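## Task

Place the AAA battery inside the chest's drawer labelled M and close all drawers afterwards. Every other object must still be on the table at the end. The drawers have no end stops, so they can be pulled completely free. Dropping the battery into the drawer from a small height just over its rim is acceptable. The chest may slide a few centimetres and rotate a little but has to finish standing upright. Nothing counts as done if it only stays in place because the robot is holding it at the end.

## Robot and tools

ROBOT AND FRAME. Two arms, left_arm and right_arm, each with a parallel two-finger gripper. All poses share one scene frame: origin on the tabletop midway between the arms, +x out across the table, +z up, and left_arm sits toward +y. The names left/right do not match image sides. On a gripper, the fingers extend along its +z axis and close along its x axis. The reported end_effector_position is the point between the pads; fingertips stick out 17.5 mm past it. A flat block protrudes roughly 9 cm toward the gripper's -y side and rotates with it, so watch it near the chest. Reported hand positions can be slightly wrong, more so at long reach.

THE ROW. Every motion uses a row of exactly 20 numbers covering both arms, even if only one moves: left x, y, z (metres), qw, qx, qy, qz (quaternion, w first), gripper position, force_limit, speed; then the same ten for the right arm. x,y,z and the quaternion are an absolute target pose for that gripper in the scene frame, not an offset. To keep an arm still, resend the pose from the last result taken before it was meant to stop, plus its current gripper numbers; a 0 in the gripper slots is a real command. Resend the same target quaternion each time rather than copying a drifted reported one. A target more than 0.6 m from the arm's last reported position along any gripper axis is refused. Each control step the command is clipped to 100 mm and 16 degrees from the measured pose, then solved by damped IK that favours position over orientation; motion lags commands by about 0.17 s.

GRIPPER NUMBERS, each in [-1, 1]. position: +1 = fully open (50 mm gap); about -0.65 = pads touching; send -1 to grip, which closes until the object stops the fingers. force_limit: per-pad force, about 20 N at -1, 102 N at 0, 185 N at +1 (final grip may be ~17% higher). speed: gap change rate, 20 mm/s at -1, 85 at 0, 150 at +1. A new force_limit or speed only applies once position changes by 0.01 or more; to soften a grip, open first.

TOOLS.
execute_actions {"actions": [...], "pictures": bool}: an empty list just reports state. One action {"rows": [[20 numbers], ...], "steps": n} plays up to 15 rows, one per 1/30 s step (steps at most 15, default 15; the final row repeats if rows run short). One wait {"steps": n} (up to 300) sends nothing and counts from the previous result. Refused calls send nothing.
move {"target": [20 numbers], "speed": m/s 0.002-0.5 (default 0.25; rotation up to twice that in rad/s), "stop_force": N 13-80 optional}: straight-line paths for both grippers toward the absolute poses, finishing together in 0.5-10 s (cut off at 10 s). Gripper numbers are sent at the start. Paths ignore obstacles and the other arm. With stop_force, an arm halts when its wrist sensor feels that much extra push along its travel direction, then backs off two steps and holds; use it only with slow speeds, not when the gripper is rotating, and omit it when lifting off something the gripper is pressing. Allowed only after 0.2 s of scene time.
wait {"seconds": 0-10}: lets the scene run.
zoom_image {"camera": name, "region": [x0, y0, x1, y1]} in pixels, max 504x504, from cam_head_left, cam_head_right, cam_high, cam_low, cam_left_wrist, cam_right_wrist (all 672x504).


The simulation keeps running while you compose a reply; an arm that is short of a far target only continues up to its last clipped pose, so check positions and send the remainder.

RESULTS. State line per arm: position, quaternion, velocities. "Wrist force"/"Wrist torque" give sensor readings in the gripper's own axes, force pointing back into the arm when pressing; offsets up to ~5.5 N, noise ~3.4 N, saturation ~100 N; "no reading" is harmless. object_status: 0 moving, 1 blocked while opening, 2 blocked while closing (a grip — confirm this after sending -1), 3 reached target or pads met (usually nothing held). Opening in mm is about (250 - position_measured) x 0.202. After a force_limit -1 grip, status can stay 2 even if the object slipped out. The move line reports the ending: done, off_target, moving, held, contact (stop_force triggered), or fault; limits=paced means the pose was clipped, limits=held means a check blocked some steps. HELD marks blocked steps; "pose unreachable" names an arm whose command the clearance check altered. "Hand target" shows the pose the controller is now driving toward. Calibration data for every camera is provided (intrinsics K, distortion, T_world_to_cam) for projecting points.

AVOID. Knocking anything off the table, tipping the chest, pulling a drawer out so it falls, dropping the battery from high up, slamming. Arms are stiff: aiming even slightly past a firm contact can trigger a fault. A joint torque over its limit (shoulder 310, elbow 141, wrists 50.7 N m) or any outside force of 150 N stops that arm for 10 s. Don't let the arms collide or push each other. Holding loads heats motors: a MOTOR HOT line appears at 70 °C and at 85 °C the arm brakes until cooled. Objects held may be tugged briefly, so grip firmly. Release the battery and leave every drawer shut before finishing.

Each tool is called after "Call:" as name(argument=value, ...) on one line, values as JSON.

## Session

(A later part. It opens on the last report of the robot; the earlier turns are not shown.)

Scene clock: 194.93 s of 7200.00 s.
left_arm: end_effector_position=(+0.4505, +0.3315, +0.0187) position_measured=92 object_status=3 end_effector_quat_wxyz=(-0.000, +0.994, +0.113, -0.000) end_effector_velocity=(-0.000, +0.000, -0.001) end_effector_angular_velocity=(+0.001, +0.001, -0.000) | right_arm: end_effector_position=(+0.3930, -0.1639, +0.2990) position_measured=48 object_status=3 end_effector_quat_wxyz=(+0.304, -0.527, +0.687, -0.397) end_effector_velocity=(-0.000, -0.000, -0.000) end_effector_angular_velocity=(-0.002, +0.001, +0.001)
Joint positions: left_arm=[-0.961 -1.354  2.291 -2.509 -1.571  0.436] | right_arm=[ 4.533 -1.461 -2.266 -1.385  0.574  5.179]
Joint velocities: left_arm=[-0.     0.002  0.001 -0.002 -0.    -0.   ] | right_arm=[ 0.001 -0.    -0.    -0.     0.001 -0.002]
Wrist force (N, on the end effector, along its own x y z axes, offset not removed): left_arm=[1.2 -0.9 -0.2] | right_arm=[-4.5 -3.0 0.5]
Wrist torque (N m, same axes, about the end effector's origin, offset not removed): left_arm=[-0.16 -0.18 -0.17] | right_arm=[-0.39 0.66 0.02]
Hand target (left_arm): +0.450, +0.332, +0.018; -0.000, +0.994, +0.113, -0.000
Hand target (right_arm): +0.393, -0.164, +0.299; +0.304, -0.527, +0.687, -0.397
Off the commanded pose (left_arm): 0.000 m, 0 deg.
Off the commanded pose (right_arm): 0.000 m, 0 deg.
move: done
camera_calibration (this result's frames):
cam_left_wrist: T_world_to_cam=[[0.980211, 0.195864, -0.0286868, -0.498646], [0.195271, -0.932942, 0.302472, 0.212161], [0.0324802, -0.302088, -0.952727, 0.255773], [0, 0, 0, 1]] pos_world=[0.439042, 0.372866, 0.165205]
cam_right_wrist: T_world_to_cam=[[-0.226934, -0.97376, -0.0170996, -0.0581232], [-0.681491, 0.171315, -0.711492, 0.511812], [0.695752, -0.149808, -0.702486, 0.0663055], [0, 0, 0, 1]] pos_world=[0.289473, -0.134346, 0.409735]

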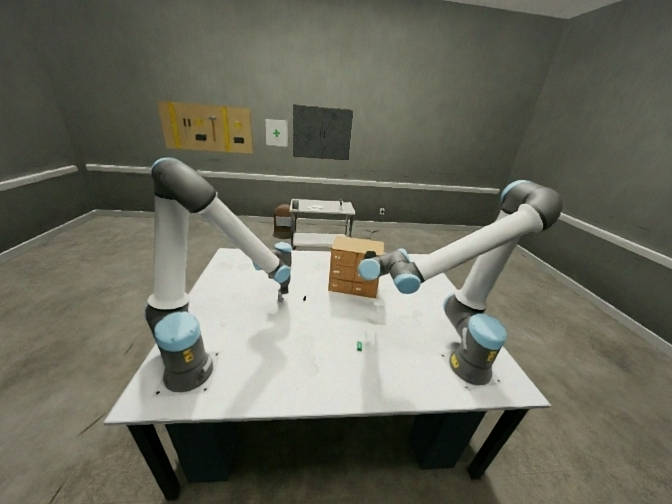

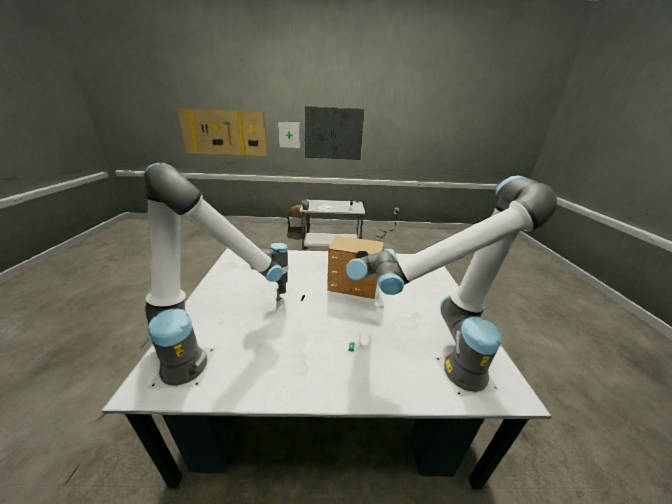

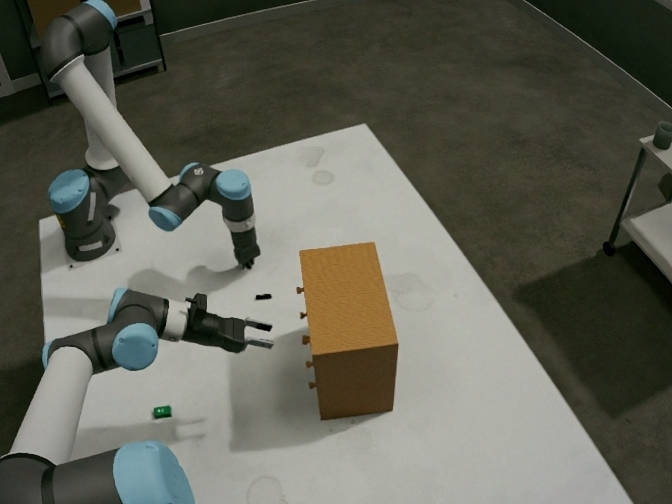

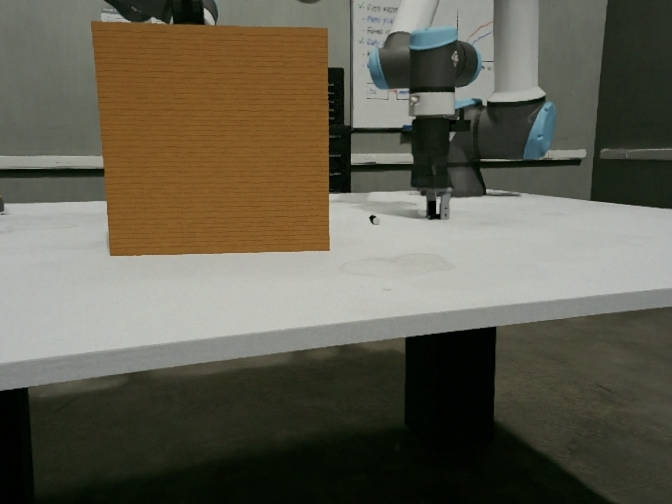

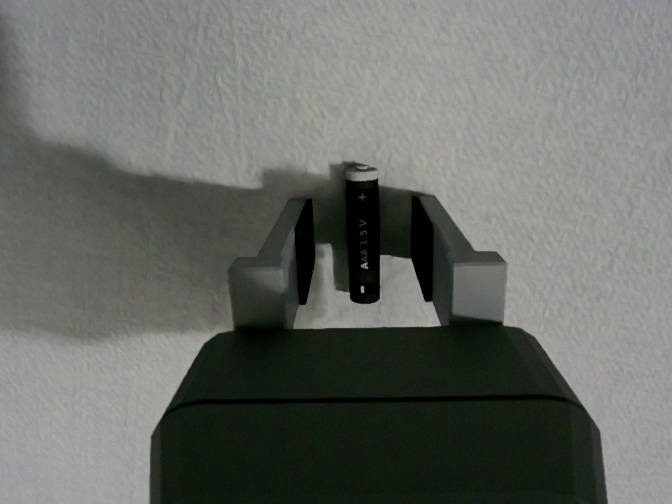

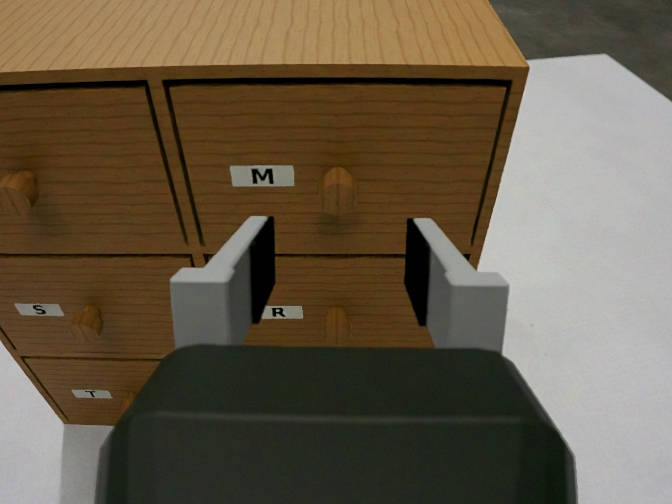

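Call:
move(target=[0.4505, 0.3315, 0.0185, 0, 0.9936, 0.1132, 0, -1, -0.2, -0.3, 0.4360, -0.1734, 0.254, 0.3044, -0.5272, 0.6870, -0.3966, 0.7, -0.5, 1], speed=0.1)

Call:
zoom_image(camera="cam_right_wrist", region=[240, 100, 440, 300])

Call:
zoom_image(camera="cam_high", region=[240, 290, 340, 380])

Scene clock: 216.27 s of 7200.00 s.
left_arm: end_effector_position=(+0.4505, +0.3315, +0.0185) position_measured=208 object_status=2 end_effector_quat_wxyz=(+0.000, +0.994, +0.113, -0.000) end_effector_velocity=(-0.000, +0.000, -0.001) end_effector_angular_velocity=(+0.001, +0.001, -0.001) | right_arm: end_effector_position=(+0.4357, -0.1734, +0.2542) position_measured=48 object_status=3 end_effector_quat_wxyz=(+0.304, -0.527, +0.687, -0.397) end_effector_velocity=(+0.002, +0.000, -0.002) end_effector_angular_velocity=(+0.001, +0.002, +0.002)
Joint positions: left_arm=[-0.961 -1.353  2.292 -2.509 -1.571  0.436] | right_arm=[ 4.451 -1.543 -2.321 -1.124  0.547  5.032]
Joint velocities: left_arm=[ 0.     0.001  0.     0.    -0.     0.001] | right_arm=[-0.003 -0.004 -0.002  0.016  0.001 -0.01 ]
Wrist force (N, on the end effector, along its own x y z axes, offset not removed): left_arm=[0.5 -1.7 -0.7] | right_arm=[-1.9 -5.8 -0.3]
Wrist torque (N m, same axes, about the end effector's origin, offset not removed): left_arm=[-0.36 -0.13 -0.01] | right_arm=[-0.92 0.13 -0.01]
Hand target (left_arm): +0.450, +0.332, +0.018; +0.000, +0.994, +0.113, +0.000
Hand target (right_arm): +0.436, -0.173, +0.254; +0.304, -0.527, +0.687, -0.397
Off the commanded pose (left_arm): 0.000 m, 0 deg.
Off the commanded pose (right_arm): 0.000 m, 0 deg.
After step 90, 17.13 s passed at rest.
move: done
camera_calibration (this result's frames):
cam_left_wrist: T_world_to_cam=[[0.980211, 0.195864, -0.0286841, -0.498651], [0.19527, -0.93294, 0.302477, 0.212209], [0.0324837, -0.302092, -0.952725, 0.255617], [0, 0, 0, 1]] pos_world=[0.439042, 0.372866, 0.165042]
cam_right_wrist: T_world_to_cam=[[-0.227246, -0.973688, -0.0170706, -0.0583556], [-0.681588, 0.171545, -0.711344, 0.510719], [0.695555, -0.150015, -0.702637, 0.00373971], [0, 0, 0, 1]] pos_world=[0.332237, -0.143871, 0.364928]

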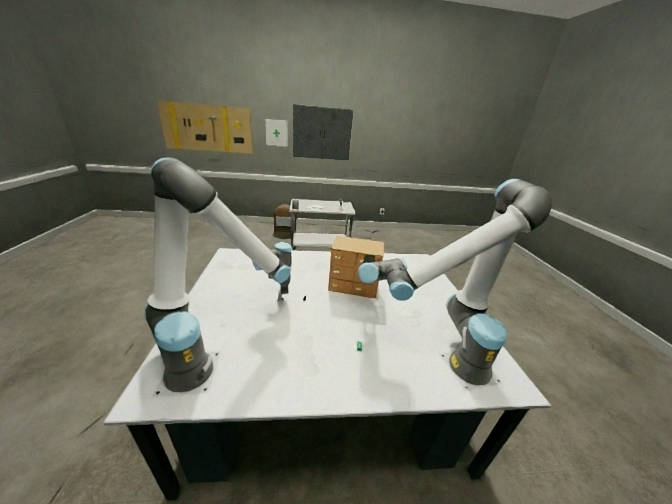

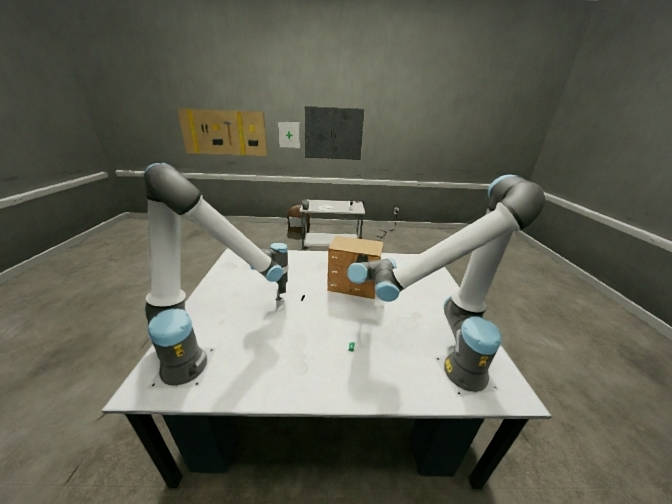

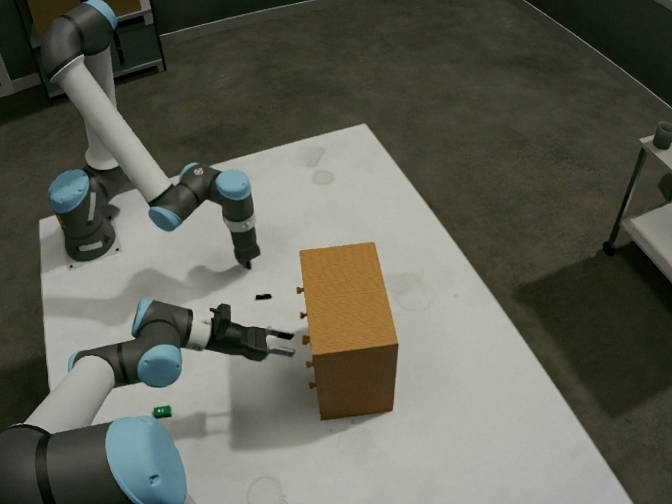

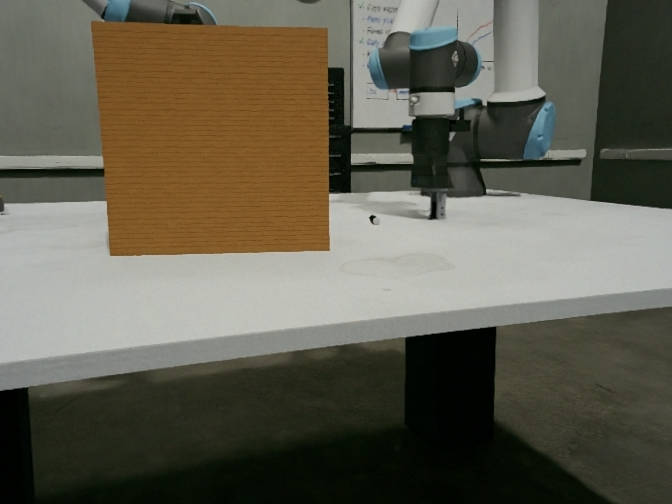

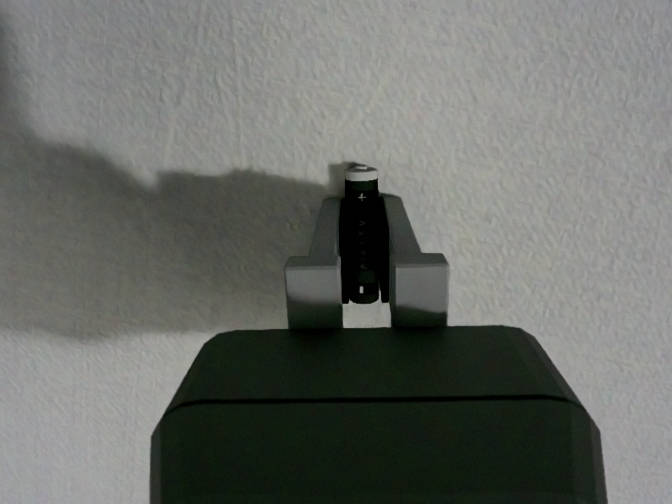

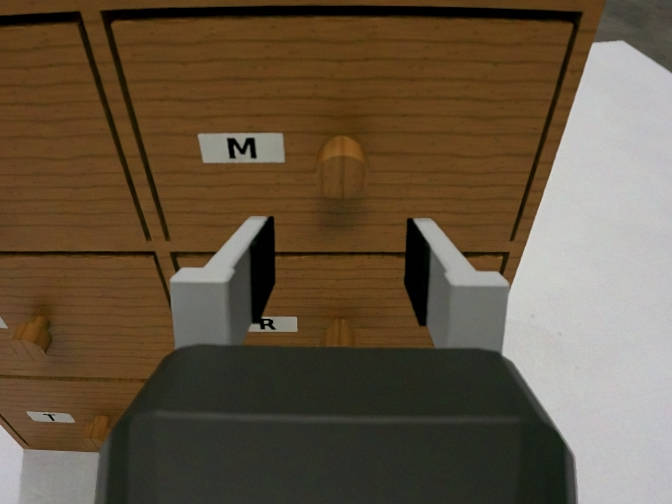

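Region (240, 100, 440, 300) of cam_right_wrist's 672x504 image, scaled by 2.520, with more detail than that image has.

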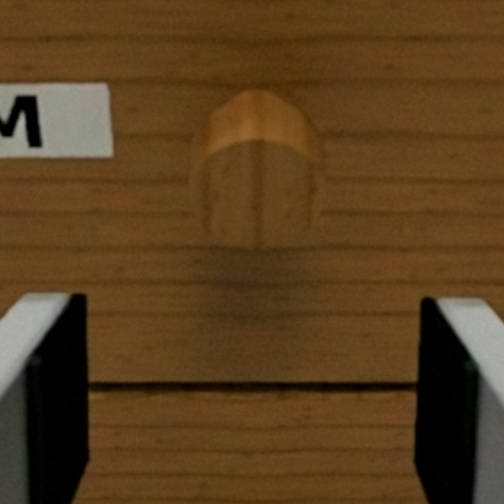

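Region (240, 290, 340, 380) of cam_high's 672x504 image, scaled by 5.040, with more detail than that image has; it fills the top 454 rows of this view, and the rest is white.

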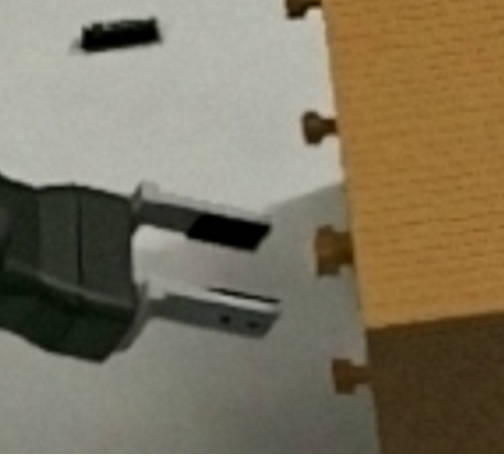

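Call:
move(target=[0.4505, 0.3315, 0.048, 0, 0.9936, 0.1132, 0, -1, -0.2, -0.3, 0.4644, -0.1811, 0.2565, 0.3044, -0.5272, 0.6870, -0.3966, 0.7, -0.5, 1], speed=0.025, stop_force=15)

Call:
zoom_image(camera="cam_right_wrist", region=[220, 130, 460, 350])

Call:
zoom_image(camera="cam_high", region=[260, 300, 340, 370])

Scene clock: 239.27 s of 7200.00 s.
left_arm: end_effector_position=(+0.4505, +0.3315, +0.0477) position_measured=208 object_status=2 end_effector_quat_wxyz=(+0.000, +0.994, +0.113, +0.000) end_effector_velocity=(-0.000, -0.000, +0.002) end_effector_angular_velocity=(+0.001, +0.001, -0.001) | right_arm: end_effector_position=(+0.4641, -0.1810, +0.2564) position_measured=48 object_status=3 end_effector_quat_wxyz=(+0.304, -0.527, +0.687, -0.397) end_effector_velocity=(+0.002, -0.001, -0.000) end_effector_angular_velocity=(+0.002, +0.002, -0.001)
Joint positions: left_arm=[-0.961 -1.403  2.275 -2.443 -1.571  0.436] | right_arm=[ 4.396 -1.561 -2.324 -1.015  0.534  4.928]
Joint velocities: left_arm=[-0.    -0.003 -0.002  0.006  0.     0.   ] | right_arm=[-0.005 -0.001 -0.     0.011  0.001 -0.009]
Wrist force (N, on the end effector, along its own x y z axes, offset not removed): left_arm=[-2.0 -0.7 -2.2] | right_arm=[-2.7 -4.5 -1.0]
Wrist torque (N m, same axes, about the end effector's origin, offset not removed): left_arm=[-0.28 0.39 0.03] | right_arm=[-0.72 0.26 0.01]
Hand target (left_arm): +0.451, +0.331, +0.048; +0.000, +0.994, +0.113, +0.000
Hand target (right_arm): +0.464, -0.181, +0.256; +0.304, -0.527, +0.687, -0.397
Off the commanded pose (left_arm): 0.000 m, 0 deg.
Off the commanded pose (right_arm): 0.000 m, 0 deg.
After step 90, 18.47 s passed at rest.
move: done
camera_calibration (this result's frames):
cam_left_wrist: T_world_to_cam=[[0.980212, 0.195863, -0.0286763, -0.497821], [0.195266, -0.932936, 0.302492, 0.203346], [0.0324938, -0.302105, -0.952721, 0.283478], [0, 0, 0, 1]] pos_world=[0.439052, 0.372853, 0.194289]
cam_right_wrist: T_world_to_cam=[[-0.227087, -0.973723, -0.0171867, -0.0592448], [-0.681588, 0.171512, -0.711352, 0.532955], [0.695607, -0.149825, -0.702626, -0.0155279], [0, 0, 0, 1]] pos_world=[0.360604, -0.151423, 0.36719]

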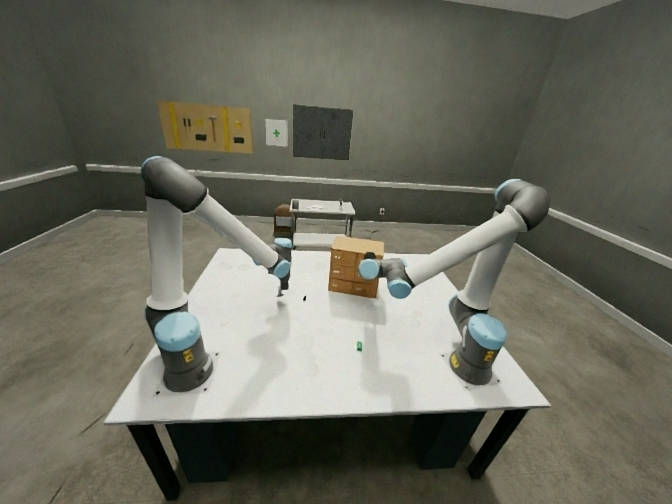

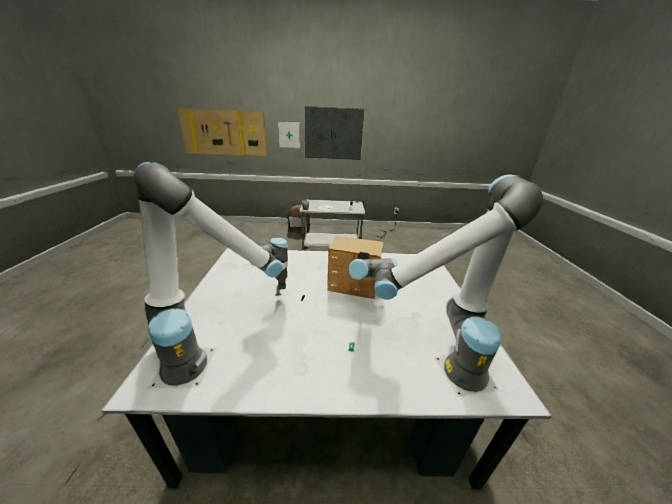

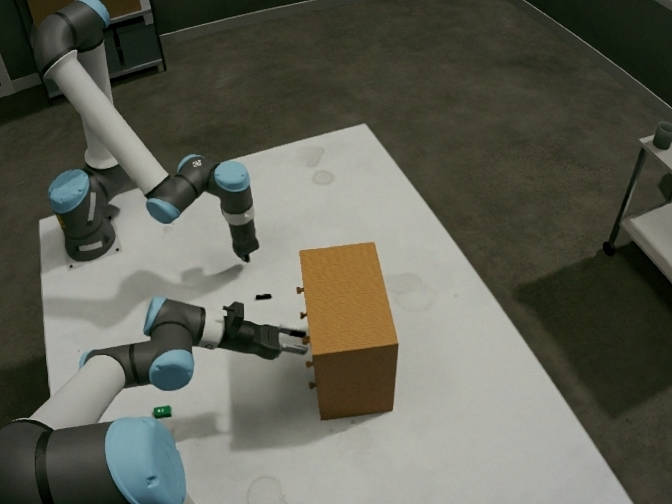

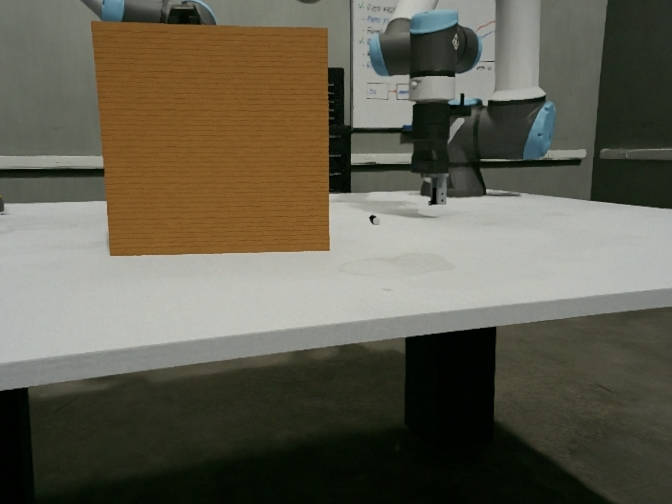

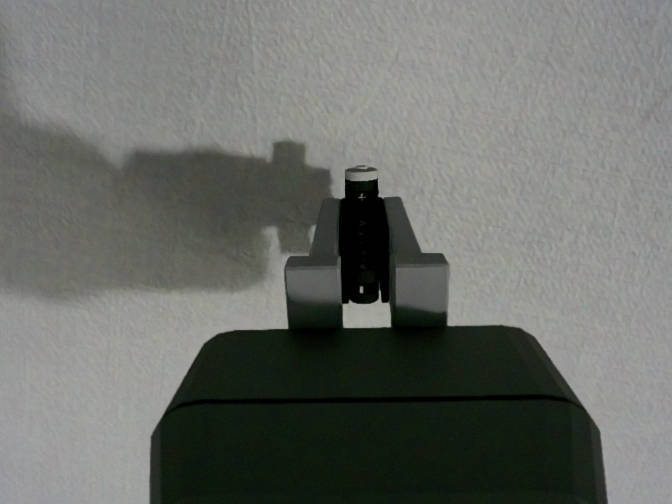

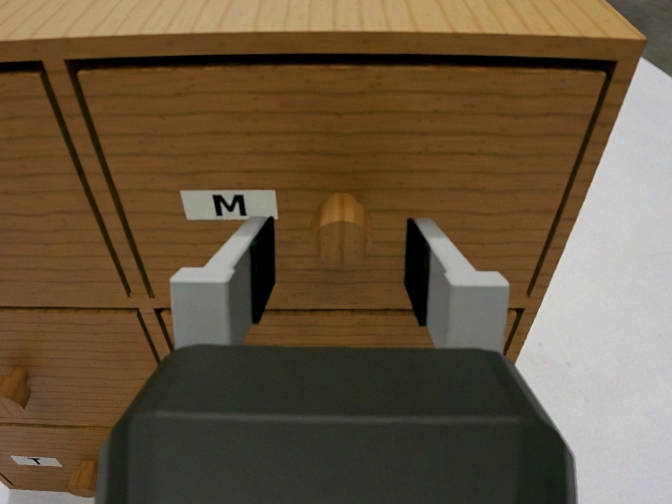

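Region (220, 130, 460, 350) of cam_right_wrist's 672x504 image, scaled by 2.100, with more detail than that image has; it fills the top 462 rows of this view, and the rest is white.

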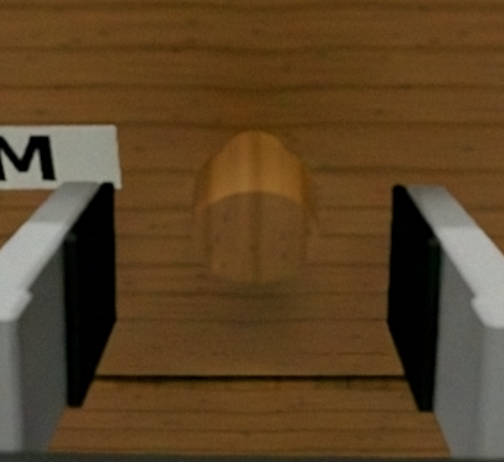

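Region (260, 300, 340, 370) of cam_high's 672x504 image, scaled by 6.300, with more detail than that image has; it fills the top 441 rows of this view, and the rest is white.

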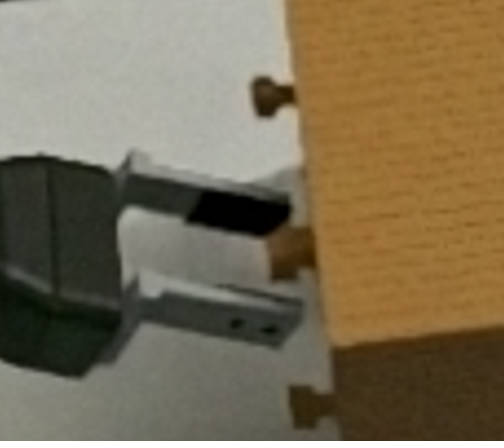

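Call:
move(target=[0.45, 0.32, 0.10, 0, 0.9936, 0.1132, 0, -1, -0.2, -0.3, 0.4672, -0.1822, 0.2565, 0.3044, -0.5272, 0.6870, -0.3966, 0.7, -0.5, 1], speed=0.1)

Call:
move(target=[0.44, 0.10, 0.36, 0, 0.9914, -0.1305, 0, -1, -0.2, -0.3, 0.4672, -0.1822, 0.2565, 0.3044, -0.5272, 0.6870, -0.3966, -1, -0.3, -0.3], speed=0.25)

Scene clock: 267.43 s of 7200.00 s.
left_arm: end_effector_position=(+0.4500, +0.3200, +0.0997) position_measured=208 object_status=2 end_effector_quat_wxyz=(+0.000, +0.994, +0.113, +0.000) end_effector_velocity=(+0.000, -0.001, +0.003) end_effector_angular_velocity=(+0.001, +0.001, +0.001) | right_arm: end_effector_position=(+0.4672, -0.1822, +0.2565) position_measured=48 object_status=3 end_effector_quat_wxyz=(+0.304, -0.527, +0.687, -0.397) end_effector_velocity=(+0.000, -0.000, -0.001) end_effector_angular_velocity=(-0.000, +0.001, -0.001)
Joint positions: left_arm=[-0.974 -1.473  2.227 -2.325 -1.571  0.424] | right_arm=[ 4.39  -1.563 -2.325 -1.001  0.533  4.916]
Joint velocities: left_arm=[-0.001 -0.002 -0.004  0.008  0.    -0.001] | right_arm=[-0.001 -0.001 -0.     0.002  0.001 -0.   ]
Wrist force (N, on the end effector, along its own x y z axes, offset not removed): left_arm=[1.2 -2.0 0.2] | right_arm=[-3.2 -2.3 -0.8]
Wrist torque (N m, same axes, about the end effector's origin, offset not removed): left_arm=[-0.31 -0.32 -0.09] | right_arm=[-0.34 0.35 0.07]
Hand target (left_arm): +0.450, +0.320, +0.100; +0.000, +0.994, +0.113, +0.000
Hand target (right_arm): +0.467, -0.182, +0.256; +0.304, -0.527, +0.687, -0.397
Off the commanded pose (left_arm): 0.000 m, 0 deg.
Off the commanded pose (right_arm): 0.000 m, 0 deg.
After step 90, 24.10 s passed at rest.
move: done
camera_calibration (this result's frames):
cam_left_wrist: T_world_to_cam=[[0.980213, 0.19586, -0.0286567, -0.493596], [0.195256, -0.932929, 0.302519, 0.177053], [0.0325167, -0.302129, -0.952712, 0.329539], [0, 0, 0, 1]] pos_world=[0.438543, 0.361417, 0.246249]
cam_right_wrist: T_world_to_cam=[[-0.226975, -0.973748, -0.0172444, -0.0597641], [-0.681488, 0.17145, -0.711463, 0.535296], [0.695742, -0.149732, -0.702512, -0.0178911], [0, 0, 0, 1]] pos_world=[0.36368, -0.152651, 0.367244]

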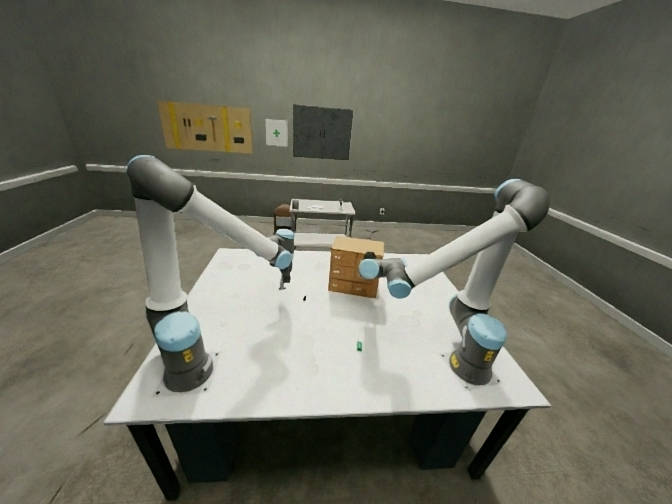

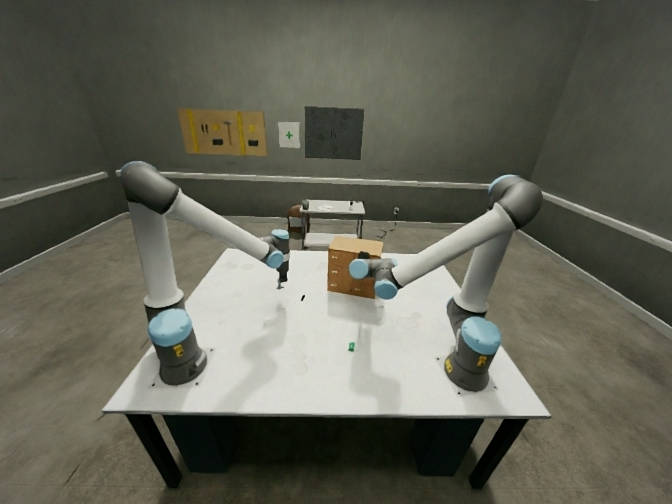

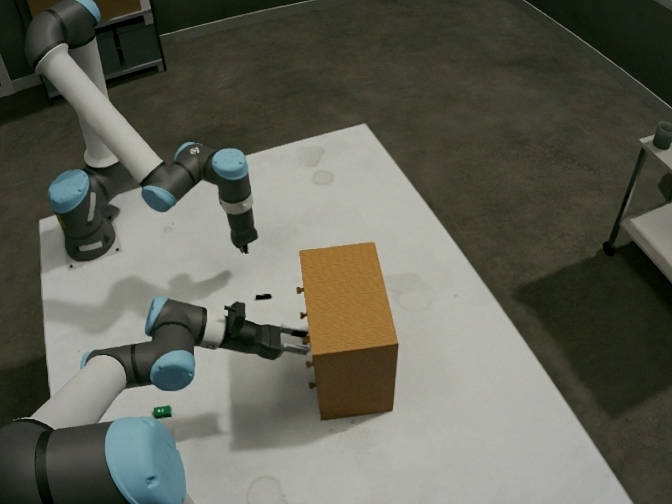

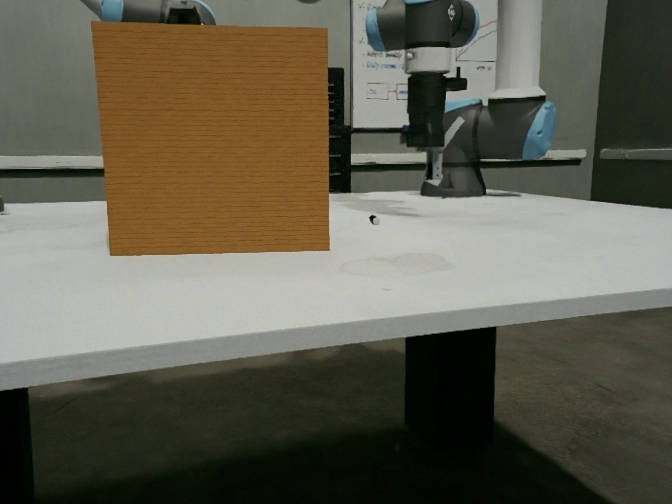

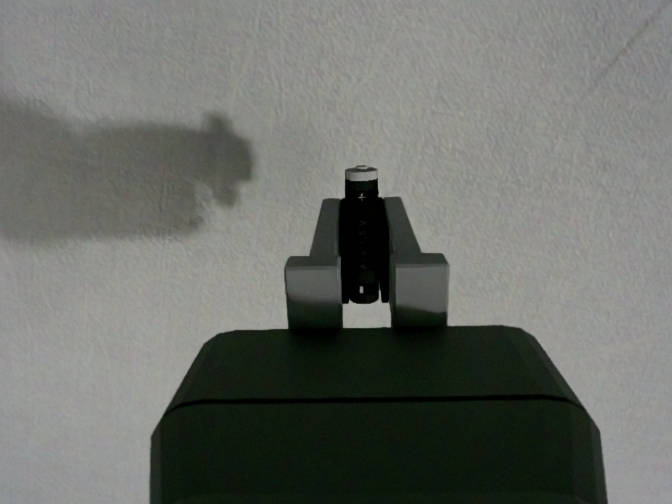

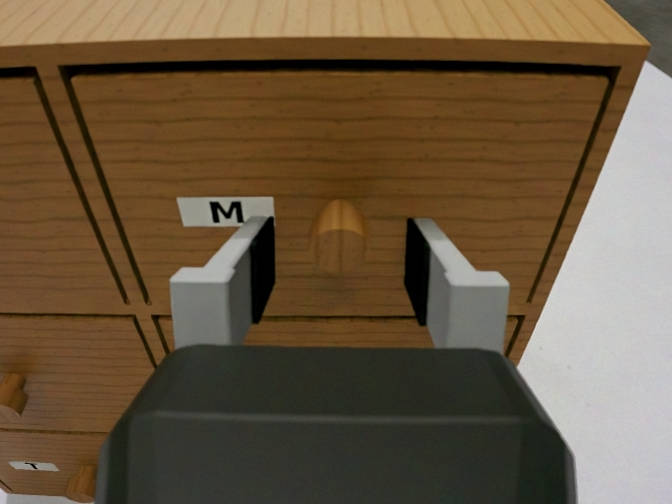

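Scene clock: 269.47 s of 7200.00 s.
left_arm: end_effector_position=(+0.4397, +0.1001, +0.3597) position_measured=208 object_status=2 end_effector_quat_wxyz=(+0.000, +0.991, -0.130, +0.000) end_effector_velocity=(+0.000, -0.002, +0.001) end_effector_angular_velocity=(+0.001, +0.001, -0.003) | right_arm: end_effector_position=(+0.4672, -0.1822, +0.2565) position_measured=180 object_status=2 end_effector_quat_wxyz=(+0.304, -0.527, +0.687, -0.397) end_effector_velocity=(-0.000, +0.000, +0.000) end_effector_angular_velocity=(+0.001, -0.001, -0.000)
Joint positions: left_arm=[-1.175 -1.47   1.701 -1.802 -1.571  0.711] | right_arm=[ 4.39  -1.563 -2.325 -1.001  0.533  4.916]
Joint velocities: left_arm=[-0.001  0.002 -0.005  0.005 -0.     0.002] | right_arm=[ 0.001  0.     0.    -0.001 -0.     0.002]
Wrist force (N, on the end effector, along its own x y z axes, offset not removed): left_arm=[-0.9 -2.2 -1.4] | right_arm=[-2.4 -0.8 0.2]
Wrist torque (N m, same axes, about the end effector's origin, offset not removed): left_arm=[-0.43 0.05 0.03] | right_arm=[-0.22 0.11 0.05]
Hand target (left_arm): +0.440, +0.100, +0.360; +0.000, +0.991, -0.131, +0.000
Hand target (right_arm): +0.467, -0.182, +0.256; +0.304, -0.527, +0.687, -0.397
Off the commanded pose (left_arm): 0.000 m, 0 deg.
Off the commanded pose (right_arm): 0.000 m, 0 deg.
move: done
camera_calibration (this result's frames):
cam_left_wrist: T_world_to_cam=[[0.957574, -0.286785, -0.0283958, -0.374757], [-0.265203, -0.915473, 0.302615, 0.095867], [-0.112781, -0.282245, -0.95269, 0.573014], [0, 0, 0, 1]] pos_world=[0.448907, 0.142019, 0.506253]
cam_right_wrist: T_world_to_cam=[[-0.226967, -0.97375, -0.017245, -0.0597763], [-0.681472, 0.171442, -0.71148, 0.535311], [0.69576, -0.149731, -0.702494, -0.017917], [0, 0, 0, 1]] pos_world=[0.363698, -0.152664, 0.367246]

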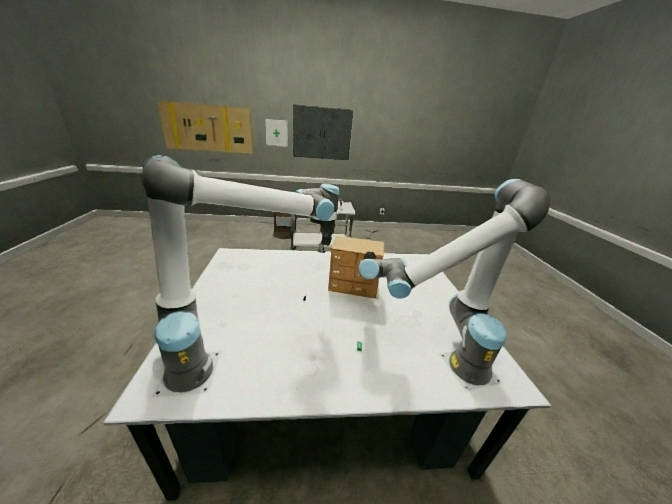

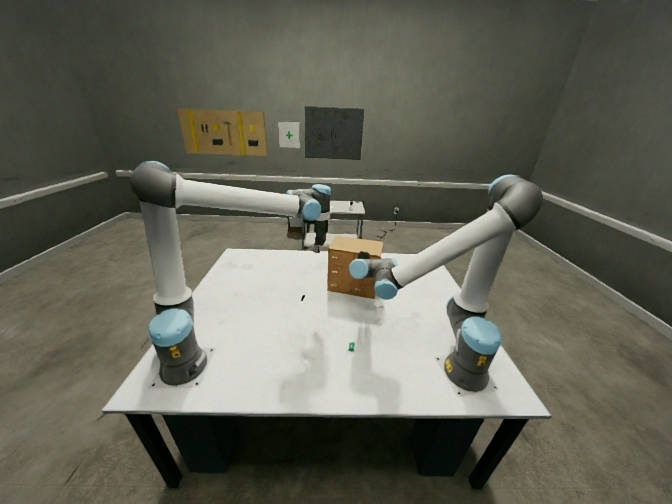

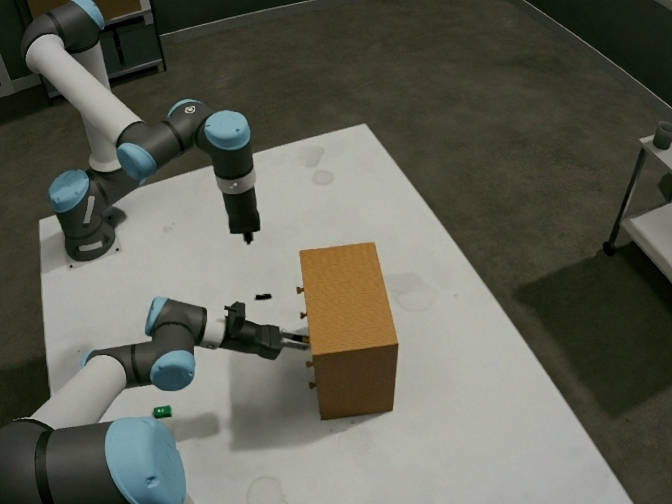

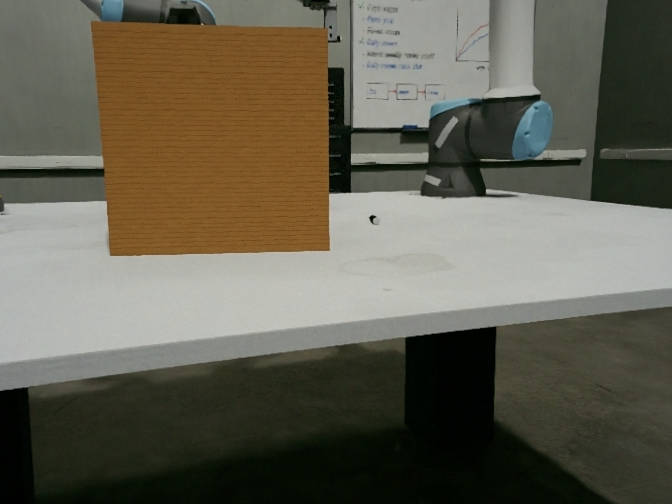

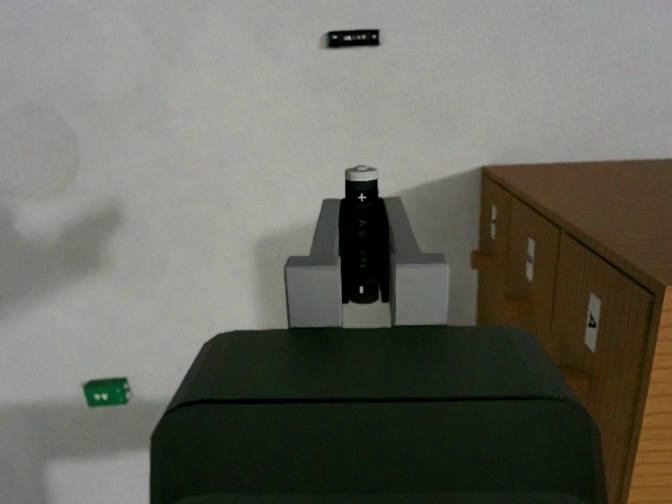

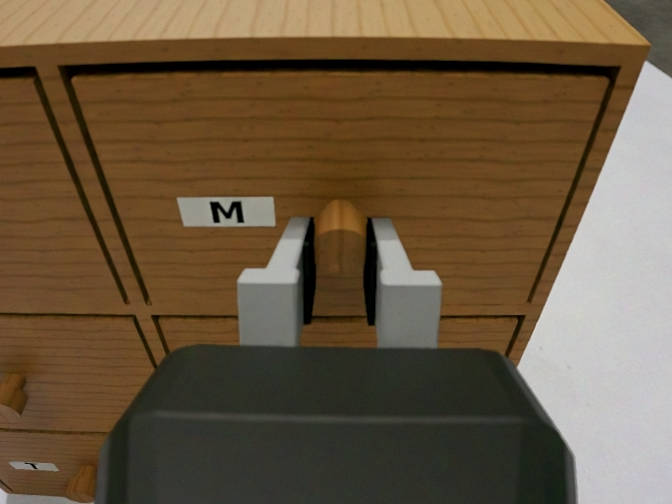

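Call:
execute_actions(actions=[])

Scene clock: 282.87 s of 7200.00 s.
left_arm: end_effector_position=(+0.4397, +0.0999, +0.3599) position_measured=208 object_status=2 end_effector_quat_wxyz=(+0.000, +0.991, -0.131, +0.000) end_effector_velocity=(-0.001, +0.001, -0.000) end_effector_angular_velocity=(+0.001, +0.001, +0.001) | right_arm: end_effector_position=(+0.4672, -0.1822, +0.2565) position_measured=180 object_status=2 end_effector_quat_wxyz=(+0.304, -0.527, +0.687, -0.397) end_effector_velocity=(+0.000, -0.000, -0.001) end_effector_angular_velocity=(-0.001, +0.000, -0.001)
Joint positions: left_arm=[-1.175 -1.47   1.701 -1.802 -1.571  0.711] | right_arm=[ 4.39  -1.563 -2.325 -1.001  0.533  4.916]
Joint velocities: left_arm=[ 0.    -0.002  0.002  0.001 -0.    -0.001] | right_arm=[-0.    -0.002 -0.     0.     0.     0.   ]
Wrist force (N, on the end effector, along its own x y z axes, offset not removed): left_arm=[-1.1 -0.9 -1.2] | right_arm=[-2.6 -3.0 -1.9]
Wrist torque (N m, same axes, about the end effector's origin, offset not removed): left_arm=[-0.21 0.14 0.09] | right_arm=[-0.50 0.14 -0.07]
Hand target (left_arm): +0.440, +0.100, +0.360; +0.000, +0.991, -0.131, +0.000
Hand target (right_arm): +0.467, -0.182, +0.256; +0.304, -0.527, +0.687, -0.397
Off the commanded pose (left_arm): 0.000 m, 0 deg.
Off the commanded pose (right_arm): 0.000 m, 0 deg.
Steps of this call (steps 1 to 90: nothing new was sent; then 10.40 s passed at rest). Readings (end_effector_position | what the end effector reports):
1: left_arm (+0.4397, +0.1000, +0.3598) | right_arm (+0.4672, -0.1822, +0.2565) | left_arm position_measured=208 object_status=2 | right_arm position_measured=180 object_status=2
2: left_arm (+0.4397, +0.1000, +0.3598) | right_arm (+0.4672, -0.1822, +0.2565) | left_arm position_measured=208 object_status=2 | right_arm position_measured=180 object_status=2
4: left_arm (+0.4397, +0.0999, +0.3599) | right_arm (+0.4672, -0.1822, +0.2565) | left_arm position_measured=208 object_status=2 | right_arm position_measured=180 object_status=2
8: left_arm (+0.4397, +0.0999, +0.3599) | right_arm (+0.4672, -0.1822, +0.2565) | left_arm position_measured=208 object_status=2 | right_arm position_measured=180 object_status=2
90: the state above
camera_calibration (this result's frames):
cam_left_wrist: T_world_to_cam=[[0.957448, -0.287196, -0.0285038, -0.3747], [-0.265574, -0.915391, 0.302539, 0.0957702], [-0.11298, -0.282095, -0.952711, 0.573255], [0, 0, 0, 1]] pos_world=[0.448956, 0.141767, 0.506491]
cam_right_wrist: T_world_to_cam=[[-0.226967, -0.97375, -0.0172452, -0.0597762], [-0.681471, 0.171442, -0.71148, 0.535311], [0.69576, -0.149731, -0.702494, -0.0179172], [0, 0, 0, 1]] pos_world=[0.363698, -0.152665, 0.367246]

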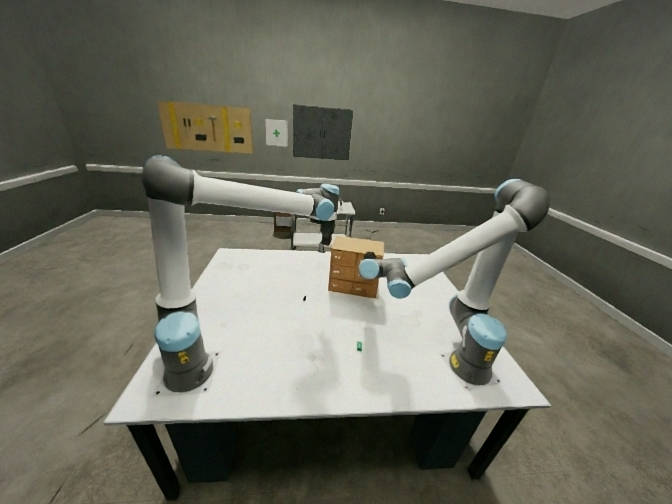

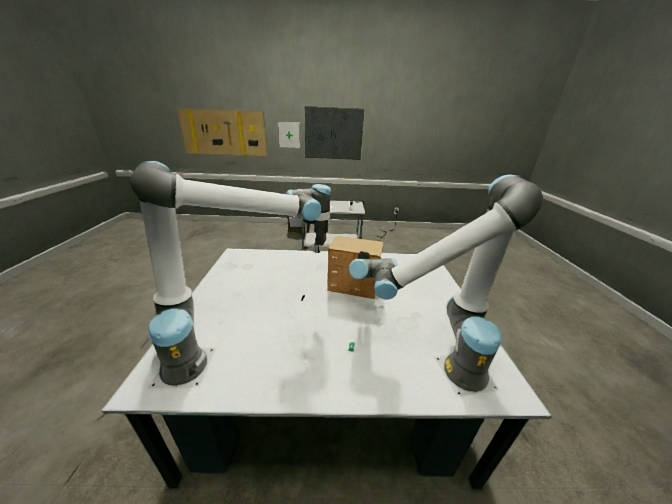

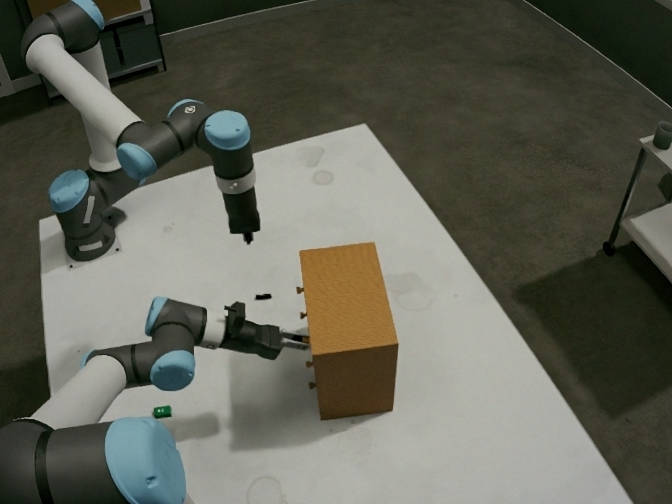

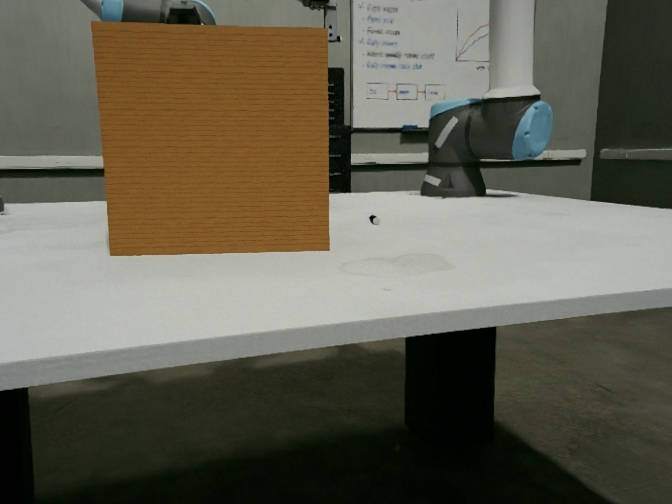

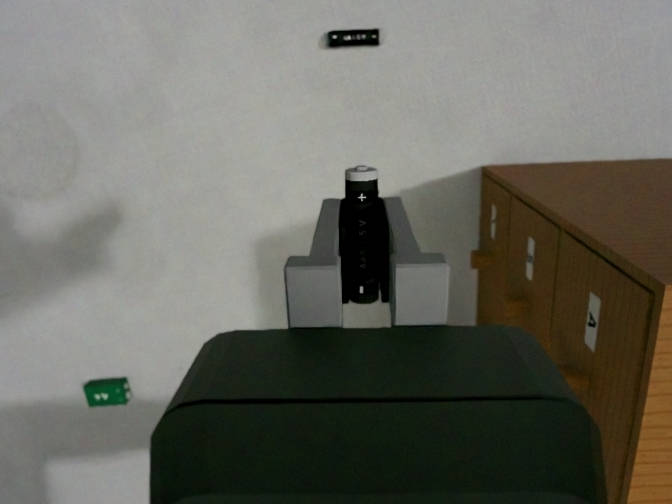

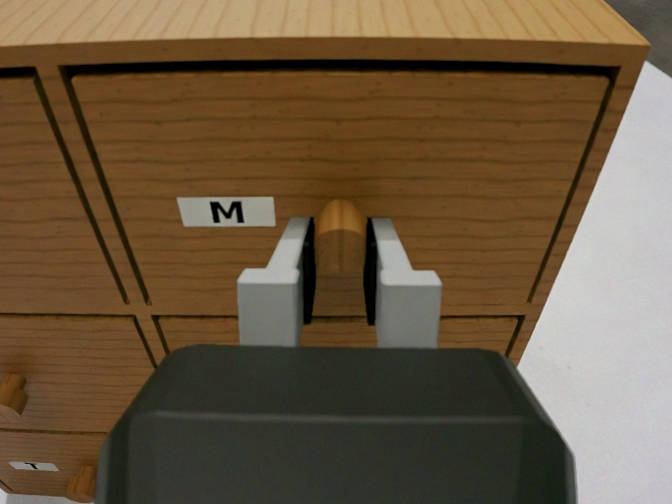

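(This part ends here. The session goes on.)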